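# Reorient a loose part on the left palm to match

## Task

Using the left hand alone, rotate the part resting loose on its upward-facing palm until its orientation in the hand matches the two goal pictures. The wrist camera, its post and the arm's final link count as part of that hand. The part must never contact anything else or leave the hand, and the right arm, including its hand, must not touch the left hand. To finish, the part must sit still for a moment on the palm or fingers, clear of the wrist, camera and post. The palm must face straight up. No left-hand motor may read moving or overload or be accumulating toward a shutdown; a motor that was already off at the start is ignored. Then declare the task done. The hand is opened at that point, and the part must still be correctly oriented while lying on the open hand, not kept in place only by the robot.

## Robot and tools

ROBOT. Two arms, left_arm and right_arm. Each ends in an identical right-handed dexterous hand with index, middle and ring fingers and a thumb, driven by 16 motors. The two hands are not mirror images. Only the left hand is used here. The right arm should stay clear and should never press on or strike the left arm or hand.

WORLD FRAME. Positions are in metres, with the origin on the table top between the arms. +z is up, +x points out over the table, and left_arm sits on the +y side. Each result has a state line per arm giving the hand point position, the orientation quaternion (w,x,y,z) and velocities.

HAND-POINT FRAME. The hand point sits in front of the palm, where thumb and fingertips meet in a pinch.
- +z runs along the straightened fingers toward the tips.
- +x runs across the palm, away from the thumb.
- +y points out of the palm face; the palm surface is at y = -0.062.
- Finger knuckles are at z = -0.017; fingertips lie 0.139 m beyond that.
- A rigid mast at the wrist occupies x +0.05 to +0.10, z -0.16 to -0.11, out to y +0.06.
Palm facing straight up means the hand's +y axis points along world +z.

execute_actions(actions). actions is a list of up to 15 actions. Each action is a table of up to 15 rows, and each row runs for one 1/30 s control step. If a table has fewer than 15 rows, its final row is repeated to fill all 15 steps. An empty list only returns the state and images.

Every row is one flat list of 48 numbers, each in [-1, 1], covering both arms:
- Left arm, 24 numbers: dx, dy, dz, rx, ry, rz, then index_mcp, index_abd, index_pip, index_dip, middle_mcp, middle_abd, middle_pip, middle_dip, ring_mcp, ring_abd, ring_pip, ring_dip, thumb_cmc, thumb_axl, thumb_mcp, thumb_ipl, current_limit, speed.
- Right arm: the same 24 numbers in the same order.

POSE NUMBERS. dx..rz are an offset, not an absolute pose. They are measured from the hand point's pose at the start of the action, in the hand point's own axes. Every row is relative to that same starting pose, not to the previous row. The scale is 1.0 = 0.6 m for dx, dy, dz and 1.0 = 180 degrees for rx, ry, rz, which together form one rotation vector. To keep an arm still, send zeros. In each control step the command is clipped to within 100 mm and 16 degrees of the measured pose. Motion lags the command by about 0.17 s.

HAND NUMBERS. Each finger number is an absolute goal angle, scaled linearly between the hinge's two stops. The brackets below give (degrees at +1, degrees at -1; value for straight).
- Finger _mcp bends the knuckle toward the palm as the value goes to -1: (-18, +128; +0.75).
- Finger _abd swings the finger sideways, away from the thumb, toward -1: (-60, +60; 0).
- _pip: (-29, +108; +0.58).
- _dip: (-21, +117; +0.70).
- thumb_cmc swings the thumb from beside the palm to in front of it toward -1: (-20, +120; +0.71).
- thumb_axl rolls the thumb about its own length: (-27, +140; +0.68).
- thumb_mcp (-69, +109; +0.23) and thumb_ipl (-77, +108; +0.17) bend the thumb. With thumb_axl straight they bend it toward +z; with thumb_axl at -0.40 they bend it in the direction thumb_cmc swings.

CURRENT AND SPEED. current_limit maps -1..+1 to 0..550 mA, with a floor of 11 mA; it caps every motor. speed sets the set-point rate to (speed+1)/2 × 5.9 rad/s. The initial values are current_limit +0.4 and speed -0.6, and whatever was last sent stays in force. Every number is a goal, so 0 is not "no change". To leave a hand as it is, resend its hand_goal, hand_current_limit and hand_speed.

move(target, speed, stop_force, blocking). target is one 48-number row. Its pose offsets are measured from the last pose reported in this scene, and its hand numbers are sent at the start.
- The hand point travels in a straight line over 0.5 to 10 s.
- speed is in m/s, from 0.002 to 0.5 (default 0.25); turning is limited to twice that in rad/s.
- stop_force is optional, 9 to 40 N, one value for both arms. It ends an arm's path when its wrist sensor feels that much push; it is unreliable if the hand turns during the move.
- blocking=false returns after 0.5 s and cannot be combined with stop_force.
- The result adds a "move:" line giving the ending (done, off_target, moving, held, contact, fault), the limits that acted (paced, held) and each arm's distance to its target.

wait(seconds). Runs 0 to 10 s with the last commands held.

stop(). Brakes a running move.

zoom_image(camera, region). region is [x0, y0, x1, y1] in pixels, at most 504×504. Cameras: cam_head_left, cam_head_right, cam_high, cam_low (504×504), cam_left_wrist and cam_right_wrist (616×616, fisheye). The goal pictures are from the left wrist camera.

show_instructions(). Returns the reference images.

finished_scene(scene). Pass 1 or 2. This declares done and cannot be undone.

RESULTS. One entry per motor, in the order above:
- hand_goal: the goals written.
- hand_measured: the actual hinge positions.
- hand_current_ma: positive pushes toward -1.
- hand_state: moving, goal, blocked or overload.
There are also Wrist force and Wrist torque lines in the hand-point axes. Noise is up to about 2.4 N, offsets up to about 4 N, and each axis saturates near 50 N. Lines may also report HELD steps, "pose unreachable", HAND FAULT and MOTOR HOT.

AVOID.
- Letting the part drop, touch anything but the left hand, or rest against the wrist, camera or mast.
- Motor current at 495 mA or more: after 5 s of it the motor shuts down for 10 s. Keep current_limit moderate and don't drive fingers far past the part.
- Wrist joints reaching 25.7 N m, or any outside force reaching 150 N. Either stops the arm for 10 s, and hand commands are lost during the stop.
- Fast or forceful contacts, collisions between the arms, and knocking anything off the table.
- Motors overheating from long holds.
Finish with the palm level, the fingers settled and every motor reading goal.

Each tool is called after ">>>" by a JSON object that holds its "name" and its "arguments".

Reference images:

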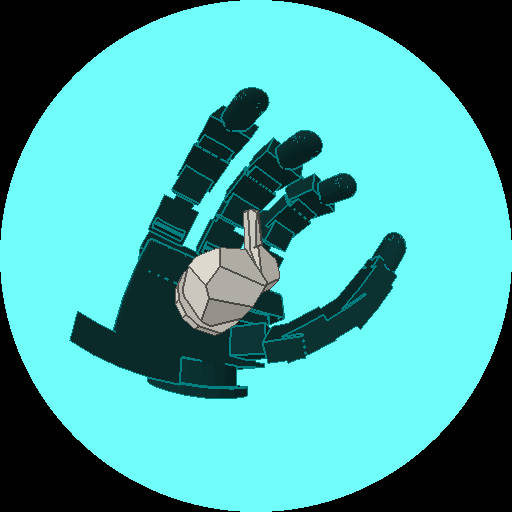

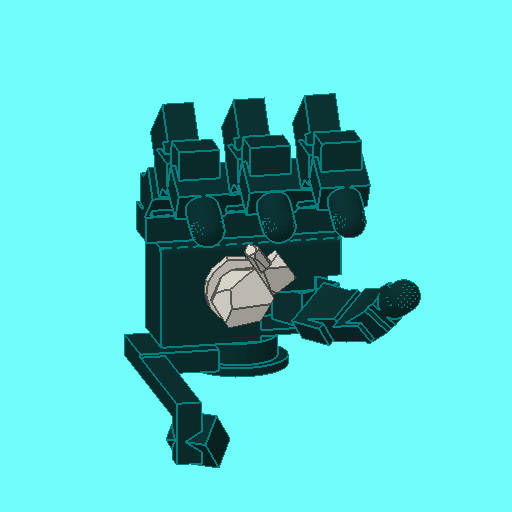

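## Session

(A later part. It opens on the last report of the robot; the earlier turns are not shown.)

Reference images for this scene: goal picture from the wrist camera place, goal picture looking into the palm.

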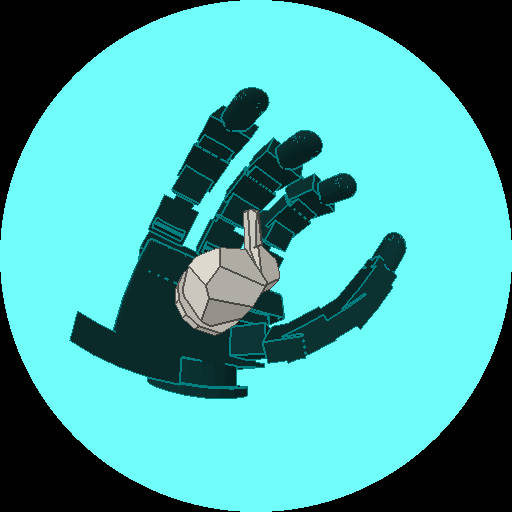

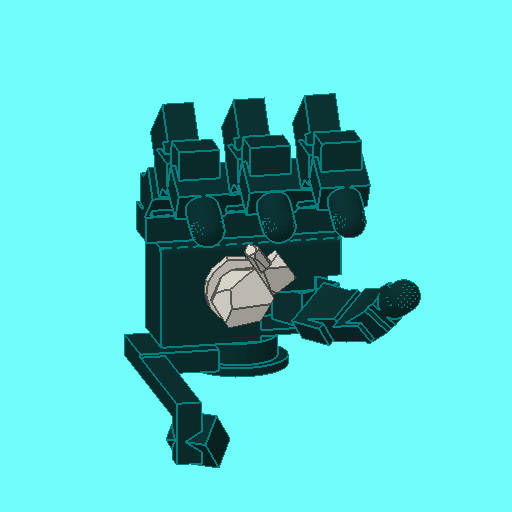

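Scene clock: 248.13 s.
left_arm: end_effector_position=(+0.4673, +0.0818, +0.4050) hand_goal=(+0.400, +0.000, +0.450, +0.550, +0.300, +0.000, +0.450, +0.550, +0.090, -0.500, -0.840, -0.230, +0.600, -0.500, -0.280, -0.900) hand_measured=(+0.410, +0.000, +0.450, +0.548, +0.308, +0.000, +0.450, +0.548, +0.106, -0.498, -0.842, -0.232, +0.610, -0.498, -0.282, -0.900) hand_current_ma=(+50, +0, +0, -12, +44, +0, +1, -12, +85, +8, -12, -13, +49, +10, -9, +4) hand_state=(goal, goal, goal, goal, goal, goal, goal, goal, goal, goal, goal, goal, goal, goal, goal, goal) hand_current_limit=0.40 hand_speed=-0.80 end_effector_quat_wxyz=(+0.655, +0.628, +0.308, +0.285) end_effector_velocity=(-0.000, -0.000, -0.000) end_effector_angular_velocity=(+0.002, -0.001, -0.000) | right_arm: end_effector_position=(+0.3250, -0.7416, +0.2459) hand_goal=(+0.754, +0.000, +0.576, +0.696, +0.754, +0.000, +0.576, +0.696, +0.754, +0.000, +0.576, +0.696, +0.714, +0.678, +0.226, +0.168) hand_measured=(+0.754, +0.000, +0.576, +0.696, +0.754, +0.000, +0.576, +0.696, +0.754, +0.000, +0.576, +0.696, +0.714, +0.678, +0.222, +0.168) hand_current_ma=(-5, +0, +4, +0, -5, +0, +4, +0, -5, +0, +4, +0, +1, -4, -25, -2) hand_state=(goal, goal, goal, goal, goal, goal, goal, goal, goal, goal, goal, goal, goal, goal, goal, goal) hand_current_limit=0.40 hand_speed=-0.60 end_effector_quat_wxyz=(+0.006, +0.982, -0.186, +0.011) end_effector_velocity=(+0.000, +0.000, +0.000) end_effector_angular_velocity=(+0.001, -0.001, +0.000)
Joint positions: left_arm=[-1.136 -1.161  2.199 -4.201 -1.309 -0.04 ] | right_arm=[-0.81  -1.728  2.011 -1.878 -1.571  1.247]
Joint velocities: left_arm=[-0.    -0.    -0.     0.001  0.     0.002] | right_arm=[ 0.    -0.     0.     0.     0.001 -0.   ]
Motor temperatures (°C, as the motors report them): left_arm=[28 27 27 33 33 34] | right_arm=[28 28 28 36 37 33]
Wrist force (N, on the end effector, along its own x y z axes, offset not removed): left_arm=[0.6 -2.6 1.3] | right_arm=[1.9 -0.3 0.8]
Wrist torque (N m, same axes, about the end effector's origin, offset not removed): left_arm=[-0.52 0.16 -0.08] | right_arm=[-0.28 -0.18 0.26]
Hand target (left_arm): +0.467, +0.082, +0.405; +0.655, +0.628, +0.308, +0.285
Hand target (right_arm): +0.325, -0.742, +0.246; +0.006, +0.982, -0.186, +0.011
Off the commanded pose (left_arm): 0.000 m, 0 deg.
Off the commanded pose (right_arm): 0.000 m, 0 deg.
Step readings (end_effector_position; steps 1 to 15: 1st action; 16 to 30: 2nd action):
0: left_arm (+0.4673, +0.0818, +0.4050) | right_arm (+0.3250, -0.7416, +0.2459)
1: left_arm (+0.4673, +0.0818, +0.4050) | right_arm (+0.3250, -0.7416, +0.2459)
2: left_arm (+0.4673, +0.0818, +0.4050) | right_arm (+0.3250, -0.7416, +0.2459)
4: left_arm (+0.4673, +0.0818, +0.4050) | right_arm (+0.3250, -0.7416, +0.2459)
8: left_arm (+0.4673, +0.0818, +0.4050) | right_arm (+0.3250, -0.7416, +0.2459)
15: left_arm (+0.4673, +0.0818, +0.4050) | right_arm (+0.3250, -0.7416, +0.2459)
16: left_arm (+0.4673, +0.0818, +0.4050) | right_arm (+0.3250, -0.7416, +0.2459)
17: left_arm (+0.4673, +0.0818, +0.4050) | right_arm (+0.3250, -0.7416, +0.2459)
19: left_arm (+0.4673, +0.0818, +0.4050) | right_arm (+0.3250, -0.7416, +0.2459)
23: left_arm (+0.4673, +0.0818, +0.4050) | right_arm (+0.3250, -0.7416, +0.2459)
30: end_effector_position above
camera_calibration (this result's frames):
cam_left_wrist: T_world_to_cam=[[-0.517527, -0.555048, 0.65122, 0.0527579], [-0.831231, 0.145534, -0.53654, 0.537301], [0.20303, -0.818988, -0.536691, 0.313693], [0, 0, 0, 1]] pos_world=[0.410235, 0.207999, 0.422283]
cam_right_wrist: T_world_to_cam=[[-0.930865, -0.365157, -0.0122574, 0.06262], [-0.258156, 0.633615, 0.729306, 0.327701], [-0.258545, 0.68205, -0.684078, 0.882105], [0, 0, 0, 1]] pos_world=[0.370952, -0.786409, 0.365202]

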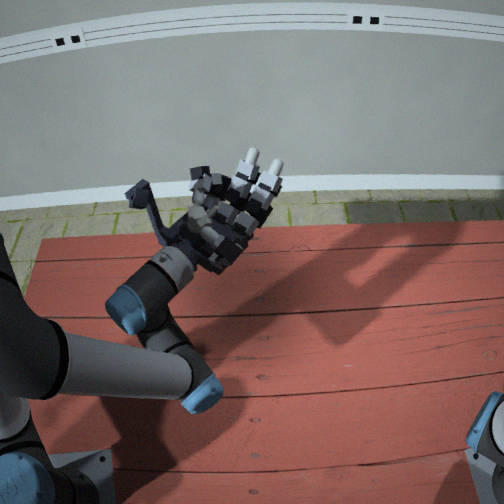

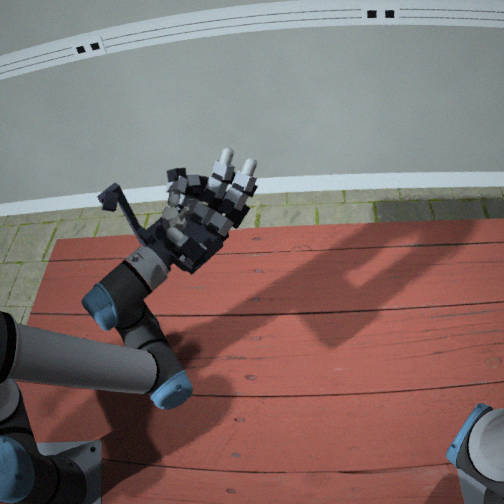

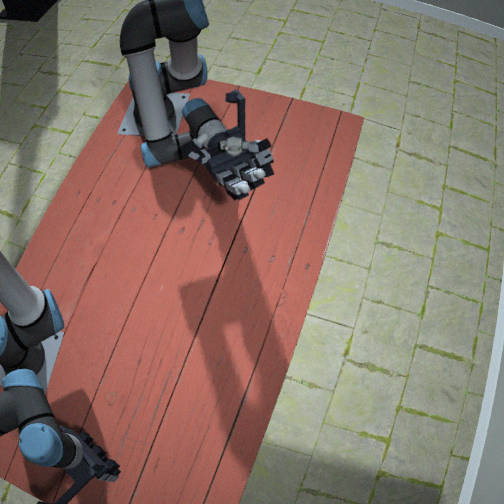

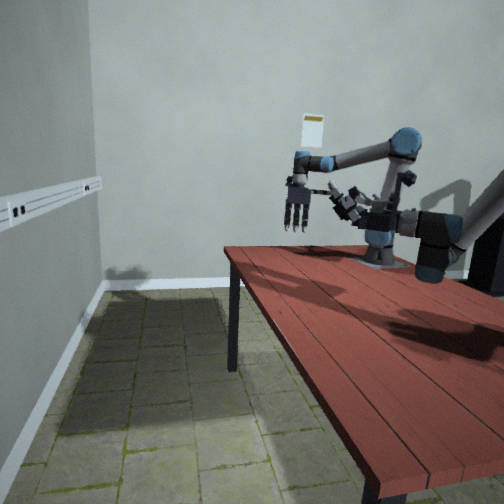

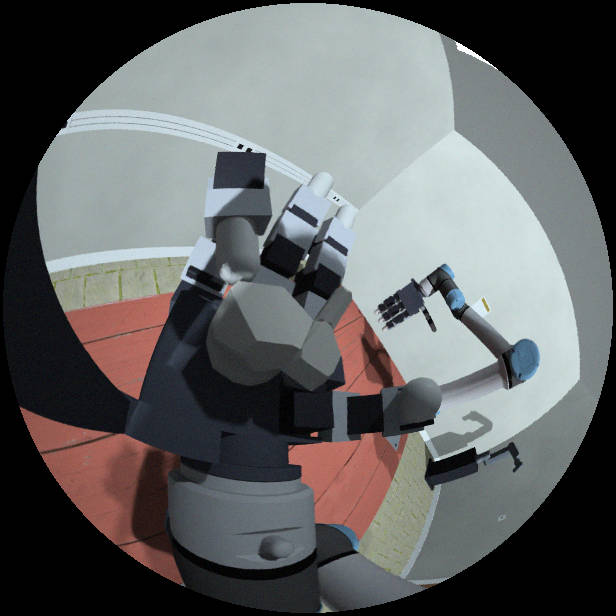

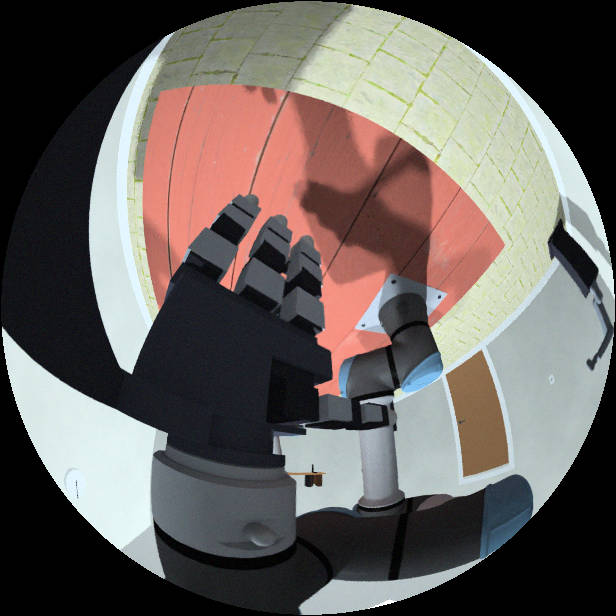

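>>> {"name": "execute_actions", "arguments": {"actions": [[[0,0,0,0,0,0, 0.4,0,0.45,0.55, 0.3,0,0.45,0.55, 0.3,-0.5,-0.84,-0.23, 0.714,-0.62,-0.79,-0.93, 0.4,-0.4, 0,0,0,0,0,0, 0.754,0,0.576,0.696,0.754,0,0.576,0.696,0.754,0,0.576,0.696,0.714,0.678,0.226,0.168,0.4,-0.6]],[[0,0,0,0,0,0, 0.4,0,0.45,0.55, 0.3,0,0.45,0.55, 0.3,-0.5,-0.84,-0.23, 0.714,-0.62,-0.79,-0.93, 0.4,-0.4, 0,0,0,0,0,0, 0.754,0,0.576,0.696,0.754,0,0.576,0.696,0.754,0,0.576,0.696,0.714,0.678,0.226,0.168,0.4,-0.6]]]}}

>>> {"name": "zoom_image", "arguments": {"camera": "cam_high", "region": [185, 115, 275, 205]}}

>>> {"name": "zoom_image", "arguments": {"camera": "cam_left_wrist", "region": [150, 200, 430, 480]}}

Scene clock: 263.40 s.
left_arm: end_effector_position=(+0.4673, +0.0818, +0.4050) hand_goal=(+0.400, +0.000, +0.450, +0.550, +0.300, +0.000, +0.450, +0.550, +0.300, -0.500, -0.840, -0.230, +0.714, -0.620, -0.790, -0.930) hand_measured=(+0.410, +0.000, +0.450, +0.548, +0.308, +0.000, +0.450, +0.548, +0.304, -0.498, -0.842, -0.232, +0.718, -0.620, -0.790, -0.930) hand_current_ma=(+50, +0, +0, -12, +44, +0, +1, -12, +18, +8, -12, -13, +17, +5, +3, +3) hand_state=(goal, goal, goal, goal, goal, goal, goal, goal, goal, goal, goal, goal, goal, goal, goal, goal) hand_current_limit=0.40 hand_speed=-0.40 end_effector_quat_wxyz=(+0.655, +0.628, +0.308, +0.285) end_effector_velocity=(-0.000, -0.000, +0.000) end_effector_angular_velocity=(-0.001, -0.001, -0.000) | right_arm: end_effector_position=(+0.3250, -0.7416, +0.2459) hand_goal=(+0.754, +0.000, +0.576, +0.696, +0.754, +0.000, +0.576, +0.696, +0.754, +0.000, +0.576, +0.696, +0.714, +0.678, +0.226, +0.168) hand_measured=(+0.754, +0.000, +0.576, +0.696, +0.754, +0.000, +0.576, +0.696, +0.754, +0.000, +0.576, +0.696, +0.714, +0.678, +0.222, +0.168) hand_current_ma=(-5, +0, +4, +0, -5, +0, +4, +0, -5, +0, +4, +0, +1, -4, -25, -2) hand_state=(goal, goal, goal, goal, goal, goal, goal, goal, goal, goal, goal, goal, goal, goal, goal, goal) hand_current_limit=0.40 hand_speed=-0.60 end_effector_quat_wxyz=(+0.006, +0.982, -0.186, +0.011) end_effector_velocity=(+0.000, -0.000, +0.000) end_effector_angular_velocity=(-0.000, -0.001, +0.001)
Joint positions: left_arm=[-1.136 -1.161  2.199 -4.201 -1.309 -0.04 ] | right_arm=[-0.81  -1.728  2.011 -1.878 -1.571  1.247]
Joint velocities: left_arm=[-0.    -0.    -0.    -0.001 -0.     0.   ] | right_arm=[ 0.    -0.    -0.     0.     0.    -0.001]
Motor temperatures (°C, as the motors report them): left_arm=[28 27 27 33 33 34] | right_arm=[28 28 28 36 37 33]
Wrist force (N, on the end effector, along its own x y z axes, offset not removed): left_arm=[1.0 0.5 0.2] | right_arm=[3.3 0.1 1.3]
Wrist torque (N m, same axes, about the end effector's origin, offset not removed): left_arm=[-0.05 0.00 0.04] | right_arm=[-0.40 -0.46 0.33]
Hand target (left_arm): +0.467, +0.082, +0.405; +0.655, +0.628, +0.308, +0.285
Hand target (right_arm): +0.325, -0.742, +0.246; +0.006, +0.982, -0.186, +0.011
Off the commanded pose (left_arm): 0.000 m, 0 deg.
Off the commanded pose (right_arm): 0.000 m, 0 deg.
Step readings (end_effector_position; steps 1 to 15: 1st action; 16 to 30: 2nd action):
0: left_arm (+0.4673, +0.0818, +0.4050) | right_arm (+0.3250, -0.7416, +0.2459)
1: left_arm (+0.4673, +0.0818, +0.4050) | right_arm (+0.3250, -0.7416, +0.2459)
2: left_arm (+0.4673, +0.0818, +0.4050) | right_arm (+0.3250, -0.7416, +0.2459)
4: left_arm (+0.4673, +0.0818, +0.4050) | right_arm (+0.3250, -0.7416, +0.2459)
8: left_arm (+0.4673, +0.0818, +0.4050) | right_arm (+0.3250, -0.7416, +0.2459)
15: left_arm (+0.4673, +0.0818, +0.4050) | right_arm (+0.3250, -0.7416, +0.2459)
16: left_arm (+0.4673, +0.0818, +0.4050) | right_arm (+0.3250, -0.7416, +0.2459)
17: left_arm (+0.4673, +0.0818, +0.4050) | right_arm (+0.3250, -0.7416, +0.2459)
19: left_arm (+0.4673, +0.0818, +0.4050) | right_arm (+0.3250, -0.7416, +0.2459)
23: left_arm (+0.4673, +0.0818, +0.4050) | right_arm (+0.3250, -0.7416, +0.2459)
30: end_effector_position above
camera_calibration (this result's frames):
cam_left_wrist: T_world_to_cam=[[-0.517526, -0.555048, 0.65122, 0.0527579], [-0.831231, 0.145534, -0.53654, 0.537301], [0.20303, -0.818988, -0.536691, 0.313693], [0, 0, 0, 1]] pos_world=[0.410235, 0.207999, 0.422283]
cam_right_wrist: T_world_to_cam=[[-0.930865, -0.365157, -0.0122575, 0.0626201], [-0.258156, 0.633616, 0.729306, 0.327701], [-0.258544, 0.68205, -0.684078, 0.882105], [0, 0, 0, 1]] pos_world=[0.370952, -0.786409, 0.365202]

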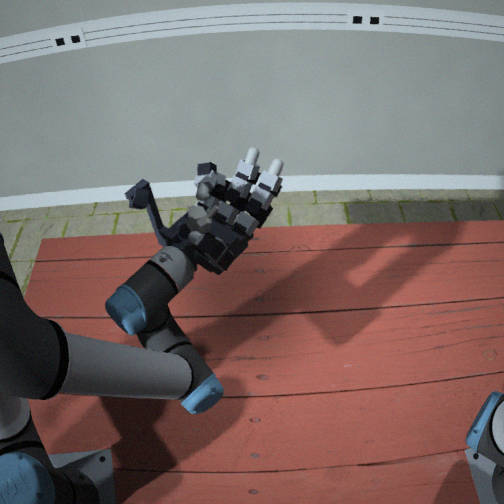

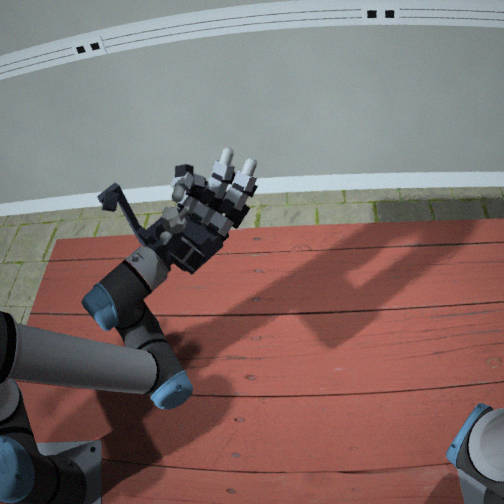

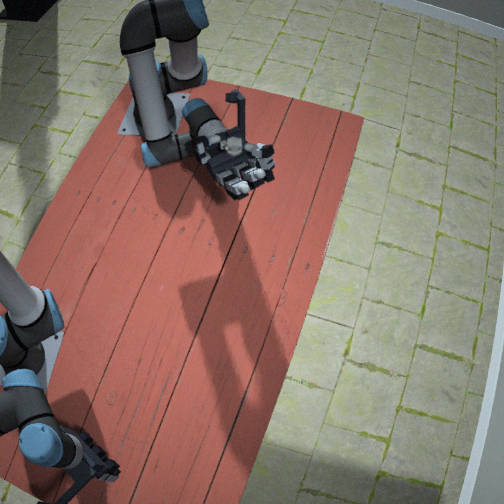

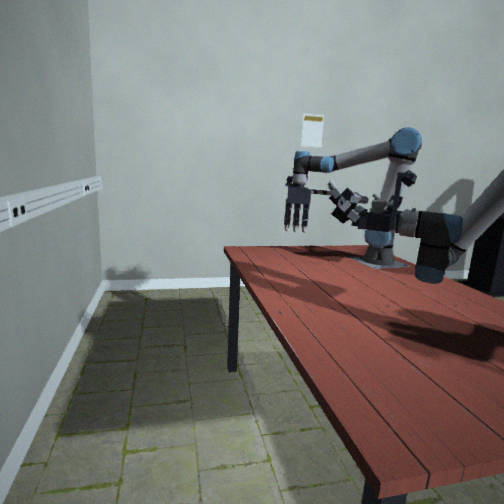

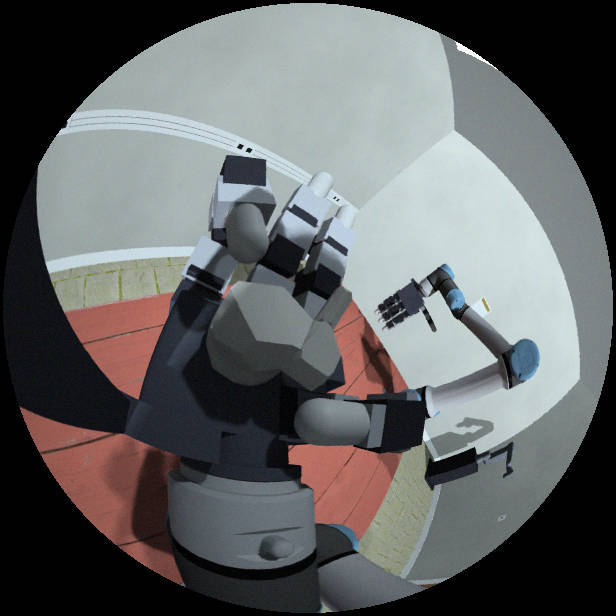

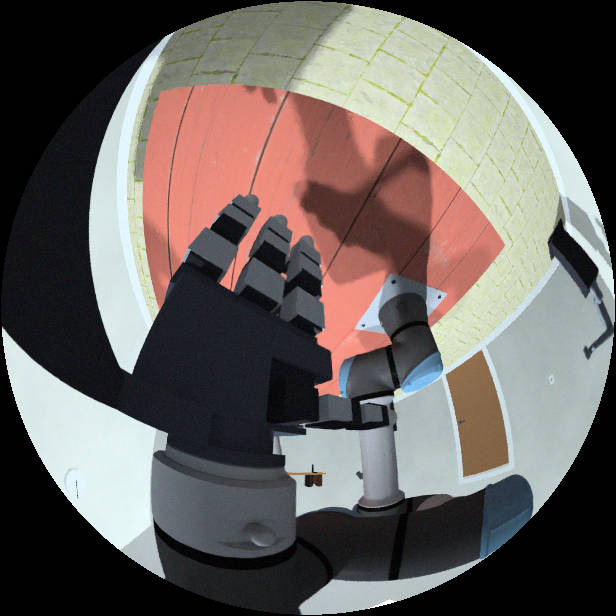

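Region (185, 115, 275, 205) of cam_high's 504x504 image, scaled by 5.600, with more detail than that image has.

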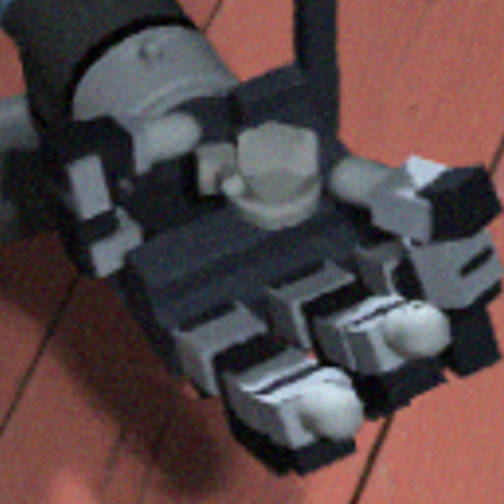

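Region (150, 200, 430, 480) of cam_left_wrist's 616x616 image, scaled by 1.800, with more detail than that image has.

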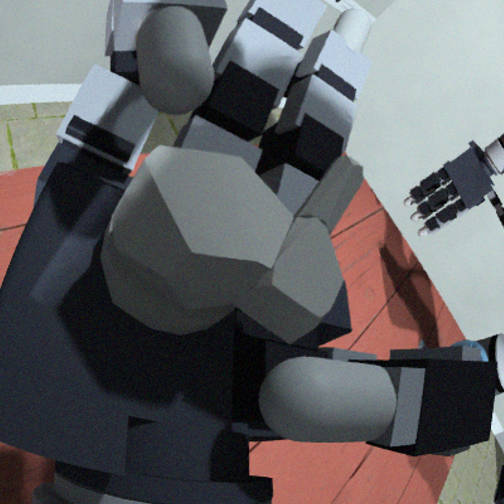

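>>> {"name": "execute_actions", "arguments": {"actions": [[[0,0,0,0,0,0, 0.4,0,0.45,0.55, 0.3,0,0.45,0.55, 0.3,-0.5,-0.84,-0.23, 0.714,-0.374,-0.80,-0.905, 0.4,-0.72, 0,0,0,0,0,0, 0.754,0,0.576,0.696,0.754,0,0.576,0.696,0.754,0,0.576,0.696,0.714,0.678,0.226,0.168,0.4,-0.6]],[[0,0,0,0,0,0, 0.4,0,0.45,0.55, 0.3,0,0.45,0.55, 0.3,-0.5,-0.84,-0.23, 0.69,-0.32,-0.77,-0.92, 0.4,-0.72, 0,0,0,0,0,0, 0.754,0,0.576,0.696,0.754,0,0.576,0.696,0.754,0,0.576,0.696,0.714,0.678,0.226,0.168,0.4,-0.6],[0,0,0,0,0,0, 0.4,0,0.45,0.55, 0.3,0,0.45,0.55, 0.3,-0.5,-0.84,-0.23, 0.69,-0.32,-0.77,-0.92, 0.4,-0.72, 0,0,0,0,0,0, 0.754,0,0.576,0.696,0.754,0,0.576,0.696,0.754,0,0.576,0.696,0.714,0.678,0.226,0.168,0.4,-0.6],[0,0,0,0,0,0, 0.4,0,0.45,0.55, 0.3,0,0.45,0.55, 0.3,-0.5,-0.84,-0.23, 0.69,-0.32,-0.77,-0.92, 0.4,-0.72, 0,0,0,0,0,0, 0.754,0,0.576,0.696,0.754,0,0.576,0.696,0.754,0,0.576,0.696,0.714,0.678,0.226,0.168,0.4,-0.6],[0,0,0,0,0,0, 0.4,0,0.45,0.55, 0.3,0,0.45,0.55, 0.3,-0.5,-0.84,-0.23, 0.665,-0.26,-0.74,-0.94, 0.4,-0.72, 0,0,0,0,0,0, 0.754,0,0.576,0.696,0.754,0,0.576,0.696,0.754,0,0.576,0.696,0.714,0.678,0.226,0.168,0.4,-0.6],[0,0,0,0,0,0, 0.4,0,0.45,0.55, 0.3,0,0.45,0.55, 0.3,-0.5,-0.84,-0.23, 0.665,-0.26,-0.74,-0.94, 0.4,-0.72, 0,0,0,0,0,0, 0.754,0,0.576,0.696,0.754,0,0.576,0.696,0.754,0,0.576,0.696,0.714,0.678,0.226,0.168,0.4,-0.6],[0,0,0,0,0,0, 0.4,0,0.45,0.55, 0.3,0,0.45,0.55, 0.3,-0.5,-0.84,-0.23, 0.665,-0.26,-0.74,-0.94, 0.4,-0.72, 0,0,0,0,0,0, 0.754,0,0.576,0.696,0.754,0,0.576,0.696,0.754,0,0.576,0.696,0.714,0.678,0.226,0.168,0.4,-0.6],[0,0,0,0,0,0, 0.4,0,0.45,0.55, 0.3,0,0.45,0.55, 0.3,-0.5,-0.84,-0.23, 0.635,-0.204,-0.708,-0.957, 0.4,-0.72, 0,0,0,0,0,0, 0.754,0,0.576,0.696,0.754,0,0.576,0.696,0.754,0,0.576,0.696,0.714,0.678,0.226,0.168,0.4,-0.6]]]}}

>>> {"name": "zoom_image", "arguments": {"camera": "cam_high", "region": [185, 115, 275, 205]}}

>>> {"name": "zoom_image", "arguments": {"camera": "cam_left_wrist", "region": [150, 200, 430, 480]}}

Scene clock: 274.73 s.
left_arm: end_effector_position=(+0.4673, +0.0818, +0.4050) hand_goal=(+0.400, +0.000, +0.450, +0.550, +0.300, +0.000, +0.450, +0.550, +0.300, -0.500, -0.840, -0.230, +0.636, -0.204, -0.708, -0.956) hand_measured=(+0.410, +0.000, +0.450, +0.548, +0.308, +0.000, +0.450, +0.548, +0.304, -0.498, -0.842, -0.232, +0.646, -0.206, -0.712, -0.956) hand_current_ma=(+50, +0, +0, -12, +44, +0, +1, -12, +18, +8, -12, -13, +49, -11, -32, +7) hand_state=(goal, goal, goal, goal, goal, goal, goal, goal, goal, goal, goal, goal, goal, goal, goal, goal) hand_current_limit=0.40 hand_speed=-0.72 end_effector_quat_wxyz=(+0.655, +0.628, +0.308, +0.285) end_effector_velocity=(-0.000, -0.000, +0.000) end_effector_angular_velocity=(+0.001, -0.001, -0.001) | right_arm: end_effector_position=(+0.3250, -0.7416, +0.2459) hand_goal=(+0.754, +0.000, +0.576, +0.696, +0.754, +0.000, +0.576, +0.696, +0.754, +0.000, +0.576, +0.696, +0.714, +0.678, +0.226, +0.168) hand_measured=(+0.754, +0.000, +0.576, +0.696, +0.754, +0.000, +0.576, +0.696, +0.754, +0.000, +0.576, +0.696, +0.714, +0.678, +0.222, +0.168) hand_current_ma=(-5, +0, +4, +0, -5, +0, +4, +0, -5, +0, +4, +0, +1, -4, -25, -2) hand_state=(goal, goal, goal, goal, goal, goal, goal, goal, goal, goal, goal, goal, goal, goal, goal, goal) hand_current_limit=0.40 hand_speed=-0.60 end_effector_quat_wxyz=(+0.006, +0.982, -0.186, +0.011) end_effector_velocity=(-0.000, -0.000, +0.000) end_effector_angular_velocity=(-0.001, +0.000, +0.000)
Joint positions: left_arm=[-1.136 -1.161  2.199 -4.201 -1.309 -0.04 ] | right_arm=[-0.81  -1.728  2.011 -1.878 -1.571  1.247]
Joint velocities: left_arm=[-0.001 -0.    -0.    -0.    -0.     0.002] | right_arm=[-0.    -0.    -0.    -0.    -0.001 -0.   ]
Motor temperatures (°C, as the motors report them): left_arm=[28 27 27 33 33 34] | right_arm=[28 28 28 36 37 33]
Wrist force (N, on the end effector, along its own x y z axes, offset not removed): left_arm=[0.9 -1.7 -0.2] | right_arm=[2.2 -0.6 3.1]
Wrist torque (N m, same axes, about the end effector's origin, offset not removed): left_arm=[-0.18 0.15 -0.04] | right_arm=[-0.57 -0.37 0.22]
Hand target (left_arm): +0.467, +0.082, +0.405; +0.655, +0.628, +0.308, +0.285
Hand target (right_arm): +0.325, -0.742, +0.246; +0.006, +0.982, -0.186, +0.011
Off the commanded pose (left_arm): 0.000 m, 0 deg.
Off the commanded pose (right_arm): 0.000 m, 0 deg.
Step readings (end_effector_position; steps 1 to 15: 1st action; 16 to 30: 2nd action):
0: left_arm (+0.4673, +0.0818, +0.4050) | right_arm (+0.3250, -0.7416, +0.2459)
1: left_arm (+0.4673, +0.0818, +0.4050) | right_arm (+0.3250, -0.7416, +0.2459)
2: left_arm (+0.4673, +0.0818, +0.4050) | right_arm (+0.3250, -0.7416, +0.2459)
4: left_arm (+0.4673, +0.0818, +0.4050) | right_arm (+0.3250, -0.7416, +0.2459)
8: left_arm (+0.4673, +0.0818, +0.4050) | right_arm (+0.3250, -0.7416, +0.2459)
15: left_arm (+0.4673, +0.0818, +0.4050) | right_arm (+0.3250, -0.7416, +0.2459)
16: left_arm (+0.4673, +0.0818, +0.4050) | right_arm (+0.3250, -0.7416, +0.2459)
17: left_arm (+0.4673, +0.0818, +0.4050) | right_arm (+0.3250, -0.7416, +0.2459)
19: left_arm (+0.4673, +0.0818, +0.4050) | right_arm (+0.3250, -0.7416, +0.2459)
23: left_arm (+0.4673, +0.0818, +0.4050) | right_arm (+0.3250, -0.7416, +0.2459)
30: end_effector_position above
camera_calibration (this result's frames):
cam_left_wrist: T_world_to_cam=[[-0.517527, -0.555048, 0.651221, 0.0527578], [-0.831231, 0.145534, -0.53654, 0.537301], [0.20303, -0.818988, -0.536691, 0.313693], [0, 0, 0, 1]] pos_world=[0.410235, 0.207999, 0.422283]
cam_right_wrist: T_world_to_cam=[[-0.930865, -0.365157, -0.0122574, 0.0626201], [-0.258156, 0.633616, 0.729306, 0.327701], [-0.258545, 0.68205, -0.684078, 0.882105], [0, 0, 0, 1]] pos_world=[0.370952, -0.786409, 0.365202]

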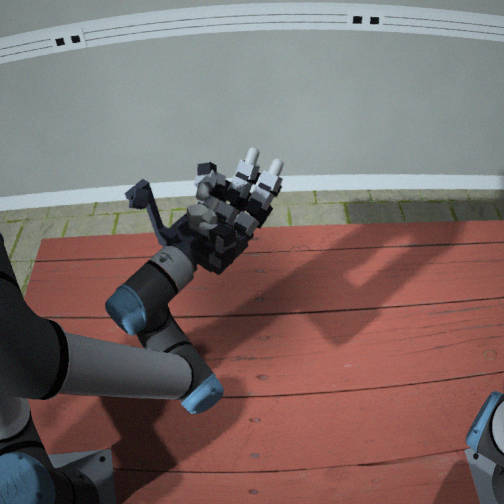

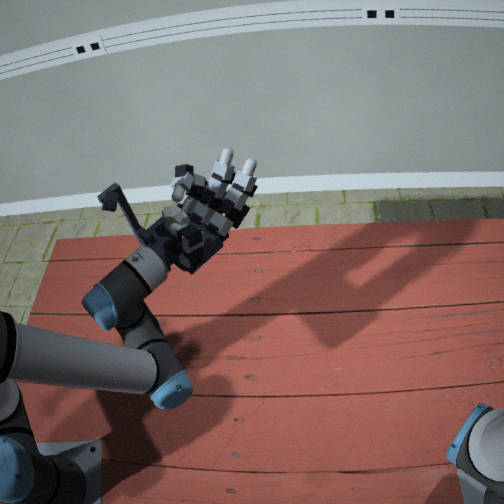

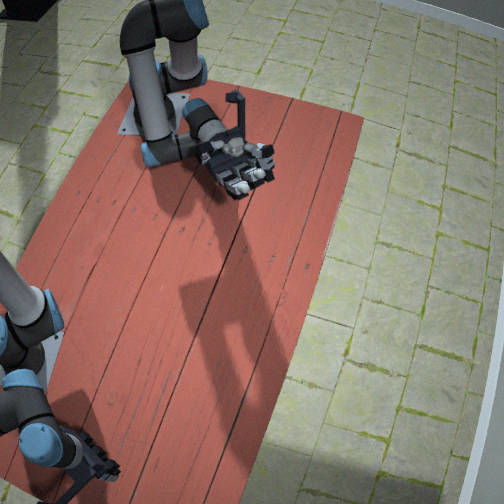

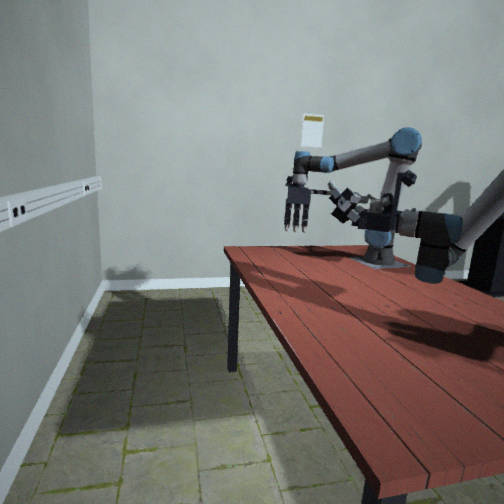

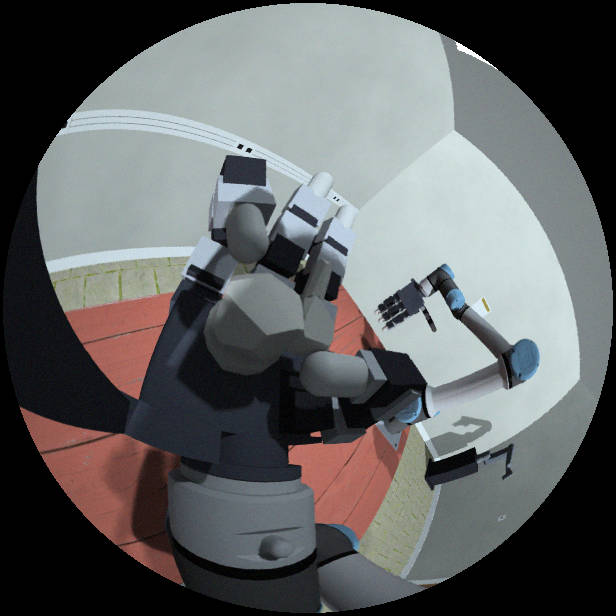

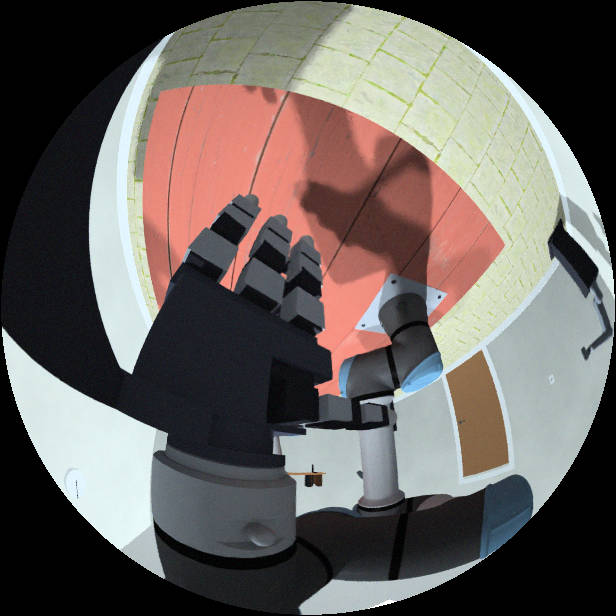

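Region (185, 115, 275, 205) of cam_high's 504x504 image, scaled by 5.600, with more detail than that image has.

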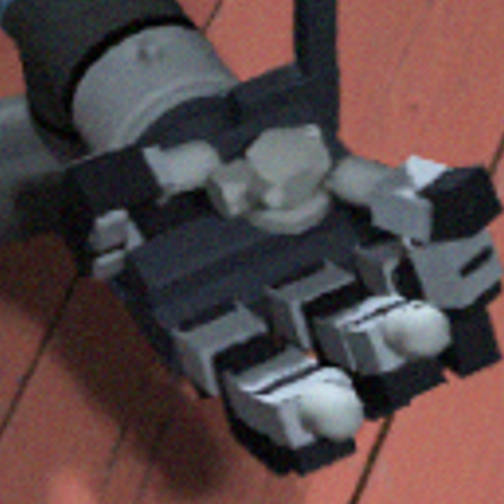

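Region (150, 200, 430, 480) of cam_left_wrist's 616x616 image, scaled by 1.800, with more detail than that image has.

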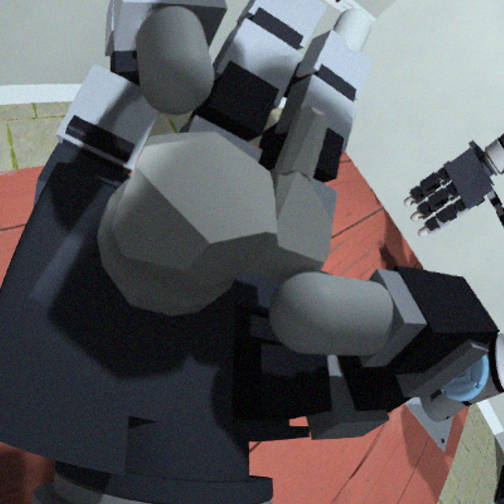

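>>> {"name": "execute_actions", "arguments": {"actions": [[[0,0,0,0,0,0, 0.4,0,0.45,0.55, 0.3,0,0.45,0.55, 0.35,-0.5,-0.84,-0.23, 0.535,-0.066,-0.59,-0.965, 0.4,-0.82, 0,0,0,0,0,0, 0.754,0,0.576,0.696,0.754,0,0.576,0.696,0.754,0,0.576,0.696,0.714,0.678,0.226,0.168,0.4,-0.6]],[[0,0,0,0,0,0, 0.4,0,0.45,0.55, 0.3,0,0.45,0.55, 0.35,-0.5,-0.84,-0.23, 0.42,0.04,-0.505,-0.945, 0.4,-0.82, 0,0,0,0,0,0, 0.754,0,0.576,0.696,0.754,0,0.576,0.696,0.754,0,0.576,0.696,0.714,0.678,0.226,0.168,0.4,-0.6]]]}}

>>> {"name": "zoom_image", "arguments": {"camera": "cam_high", "region": [185, 115, 275, 205]}}

>>> {"name": "zoom_image", "arguments": {"camera": "cam_left_wrist", "region": [150, 200, 430, 480]}}

Scene clock: 286.90 s.
left_arm: end_effector_position=(+0.4673, +0.0818, +0.4050) hand_goal=(+0.400, +0.000, +0.450, +0.550, +0.300, +0.000, +0.450, +0.550, +0.350, -0.500, -0.840, -0.230, +0.420, +0.040, -0.504, -0.944) hand_measured=(+0.410, +0.000, +0.450, +0.548, +0.308, +0.000, +0.450, +0.548, +0.354, -0.498, -0.842, -0.232, +0.430, +0.040, -0.510, -0.948) hand_current_ma=(+50, +0, +0, -12, +44, +0, +1, -12, +20, +8, -12, -13, +52, -3, -34, -31) hand_state=(goal, goal, goal, goal, goal, goal, goal, goal, goal, goal, goal, goal, goal, goal, goal, goal) hand_current_limit=0.40 hand_speed=-0.82 end_effector_quat_wxyz=(+0.655, +0.628, +0.308, +0.285) end_effector_velocity=(-0.000, -0.000, +0.000) end_effector_angular_velocity=(-0.000, -0.000, -0.001) | right_arm: end_effector_position=(+0.3250, -0.7416, +0.2459) hand_goal=(+0.754, +0.000, +0.576, +0.696, +0.754, +0.000, +0.576, +0.696, +0.754, +0.000, +0.576, +0.696, +0.714, +0.678, +0.226, +0.168) hand_measured=(+0.754, +0.000, +0.576, +0.696, +0.754, +0.000, +0.576, +0.696, +0.754, +0.000, +0.576, +0.696, +0.714, +0.678, +0.222, +0.168) hand_current_ma=(-5, +0, +4, +0, -5, +0, +4, +0, -5, +0, +4, +0, +1, -4, -25, -2) hand_state=(goal, goal, goal, goal, goal, goal, goal, goal, goal, goal, goal, goal, goal, goal, goal, goal) hand_current_limit=0.40 hand_speed=-0.60 end_effector_quat_wxyz=(+0.006, +0.982, -0.186, +0.011) end_effector_velocity=(-0.000, -0.000, +0.000) end_effector_angular_velocity=(-0.002, +0.001, +0.000)
Joint positions: left_arm=[-1.136 -1.161  2.199 -4.201 -1.309 -0.04 ] | right_arm=[-0.81  -1.728  2.011 -1.878 -1.571  1.247]
Joint velocities: left_arm=[-0.001 -0.    -0.     0.     0.    -0.   ] | right_arm=[ 0.    -0.    -0.    -0.    -0.002 -0.   ]
Motor temperatures (°C, as the motors report them): left_arm=[28 27 27 33 33 34] | right_arm=[28 28 28 36 37 33]
Wrist force (N, on the end effector, along its own x y z axes, offset not removed): left_arm=[1.6 0.7 0.3] | right_arm=[4.4 0.4 1.8]
Wrist torque (N m, same axes, about the end effector's origin, offset not removed): left_arm=[0.16 -0.05 0.02] | right_arm=[-0.27 -0.66 0.41]
Hand target (left_arm): +0.467, +0.082, +0.405; +0.655, +0.628, +0.308, +0.285
Hand target (right_arm): +0.325, -0.742, +0.246; +0.006, +0.982, -0.186, +0.011
Off the commanded pose (left_arm): 0.000 m, 0 deg.
Off the commanded pose (right_arm): 0.000 m, 0 deg.
Step readings (end_effector_position; steps 1 to 15: 1st action; 16 to 30: 2nd action):
0: left_arm (+0.4673, +0.0818, +0.4050) | right_arm (+0.3250, -0.7416, +0.2459)
1: left_arm (+0.4673, +0.0818, +0.4050) | right_arm (+0.3250, -0.7416, +0.2459)
2: left_arm (+0.4673, +0.0818, +0.4050) | right_arm (+0.3250, -0.7416, +0.2459)
4: left_arm (+0.4673, +0.0818, +0.4050) | right_arm (+0.3250, -0.7416, +0.2459)
8: left_arm (+0.4673, +0.0818, +0.4050) | right_arm (+0.3250, -0.7416, +0.2459)
15: left_arm (+0.4673, +0.0818, +0.4050) | right_arm (+0.3250, -0.7416, +0.2459)
16: left_arm (+0.4673, +0.0818, +0.4050) | right_arm (+0.3250, -0.7416, +0.2459)
17: left_arm (+0.4673, +0.0818, +0.4050) | right_arm (+0.3250, -0.7416, +0.2459)
19: left_arm (+0.4673, +0.0818, +0.4050) | right_arm (+0.3250, -0.7416, +0.2459)
23: left_arm (+0.4673, +0.0818, +0.4050) | right_arm (+0.3250, -0.7416, +0.2459)
30: end_effector_position above
camera_calibration (this result's frames):
cam_left_wrist: T_world_to_cam=[[-0.517527, -0.555048, 0.65122, 0.0527579], [-0.831231, 0.145534, -0.53654, 0.537301], [0.20303, -0.818988, -0.536691, 0.313693], [0, 0, 0, 1]] pos_world=[0.410235, 0.207999, 0.422283]
cam_right_wrist: T_world_to_cam=[[-0.930865, -0.365157, -0.0122574, 0.0626201], [-0.258156, 0.633616, 0.729306, 0.327701], [-0.258544, 0.68205, -0.684078, 0.882105], [0, 0, 0, 1]] pos_world=[0.370952, -0.78641, 0.365202]

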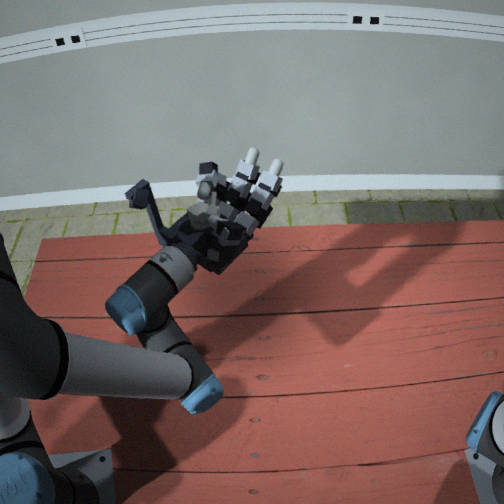

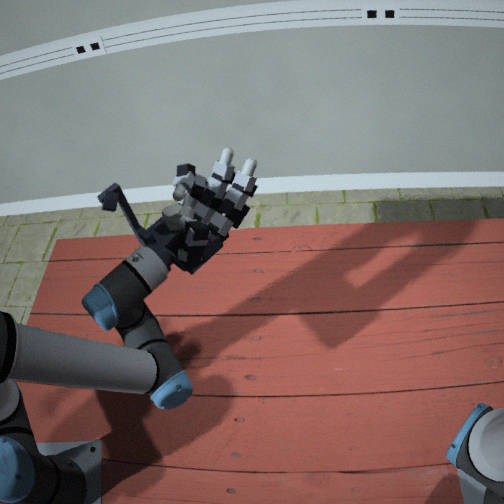

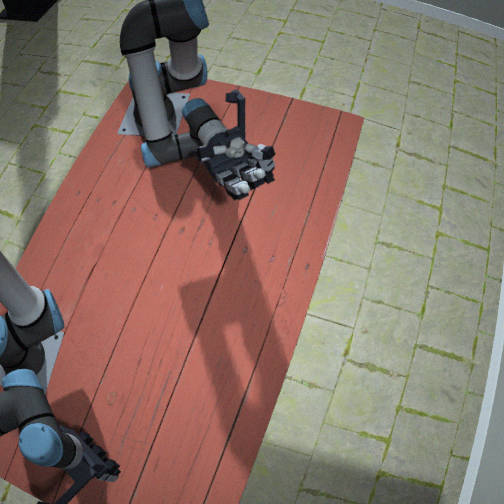

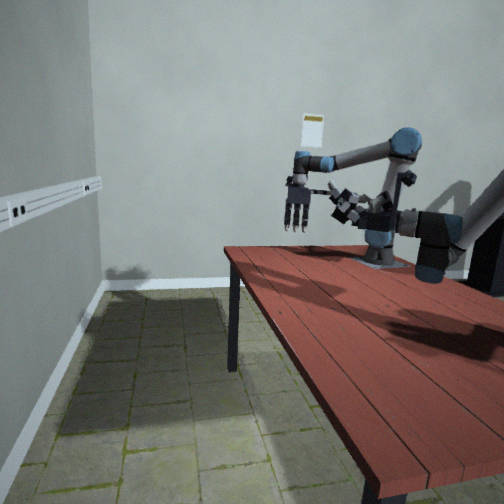

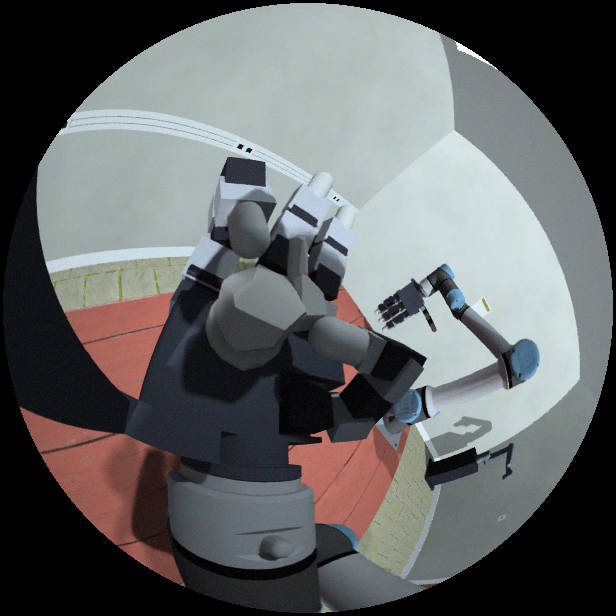

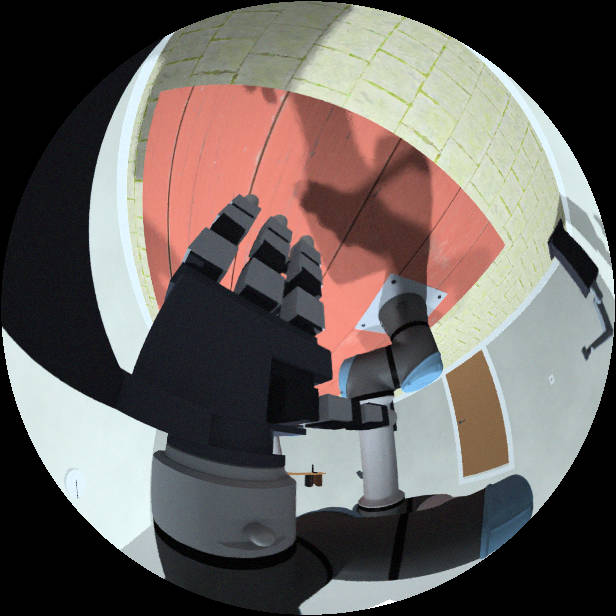

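Region (185, 115, 275, 205) of cam_high's 504x504 image, scaled by 5.600, with more detail than that image has.

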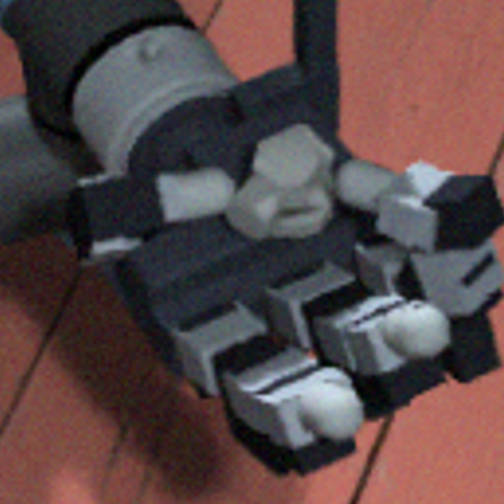

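Region (150, 200, 430, 480) of cam_left_wrist's 616x616 image, scaled by 1.800, with more detail than that image has.

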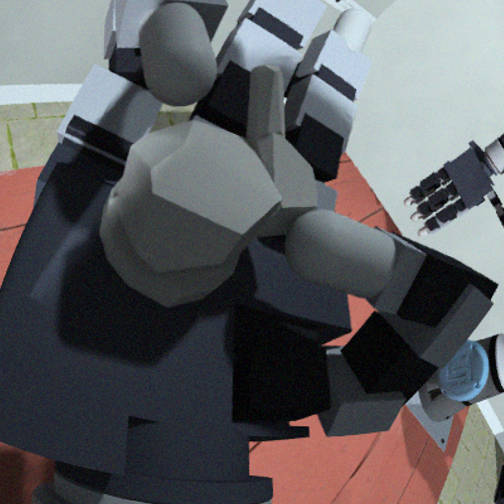

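>>> {"name": "zoom_image", "arguments": {"camera": "cam_left_wrist", "region": [195, 225, 345, 375]}}

Region (195, 225, 345, 375) of cam_left_wrist's 616x616 image, scaled by 3.360, with more detail than that image has.

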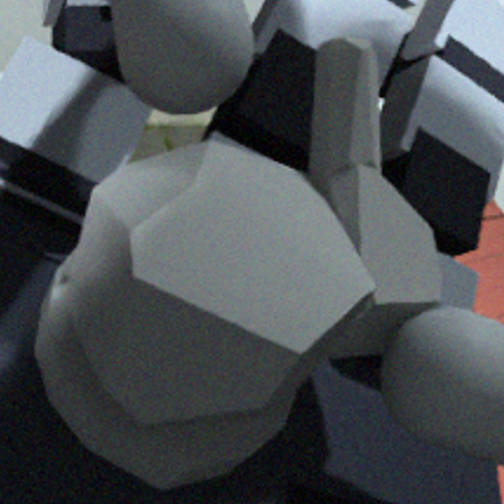

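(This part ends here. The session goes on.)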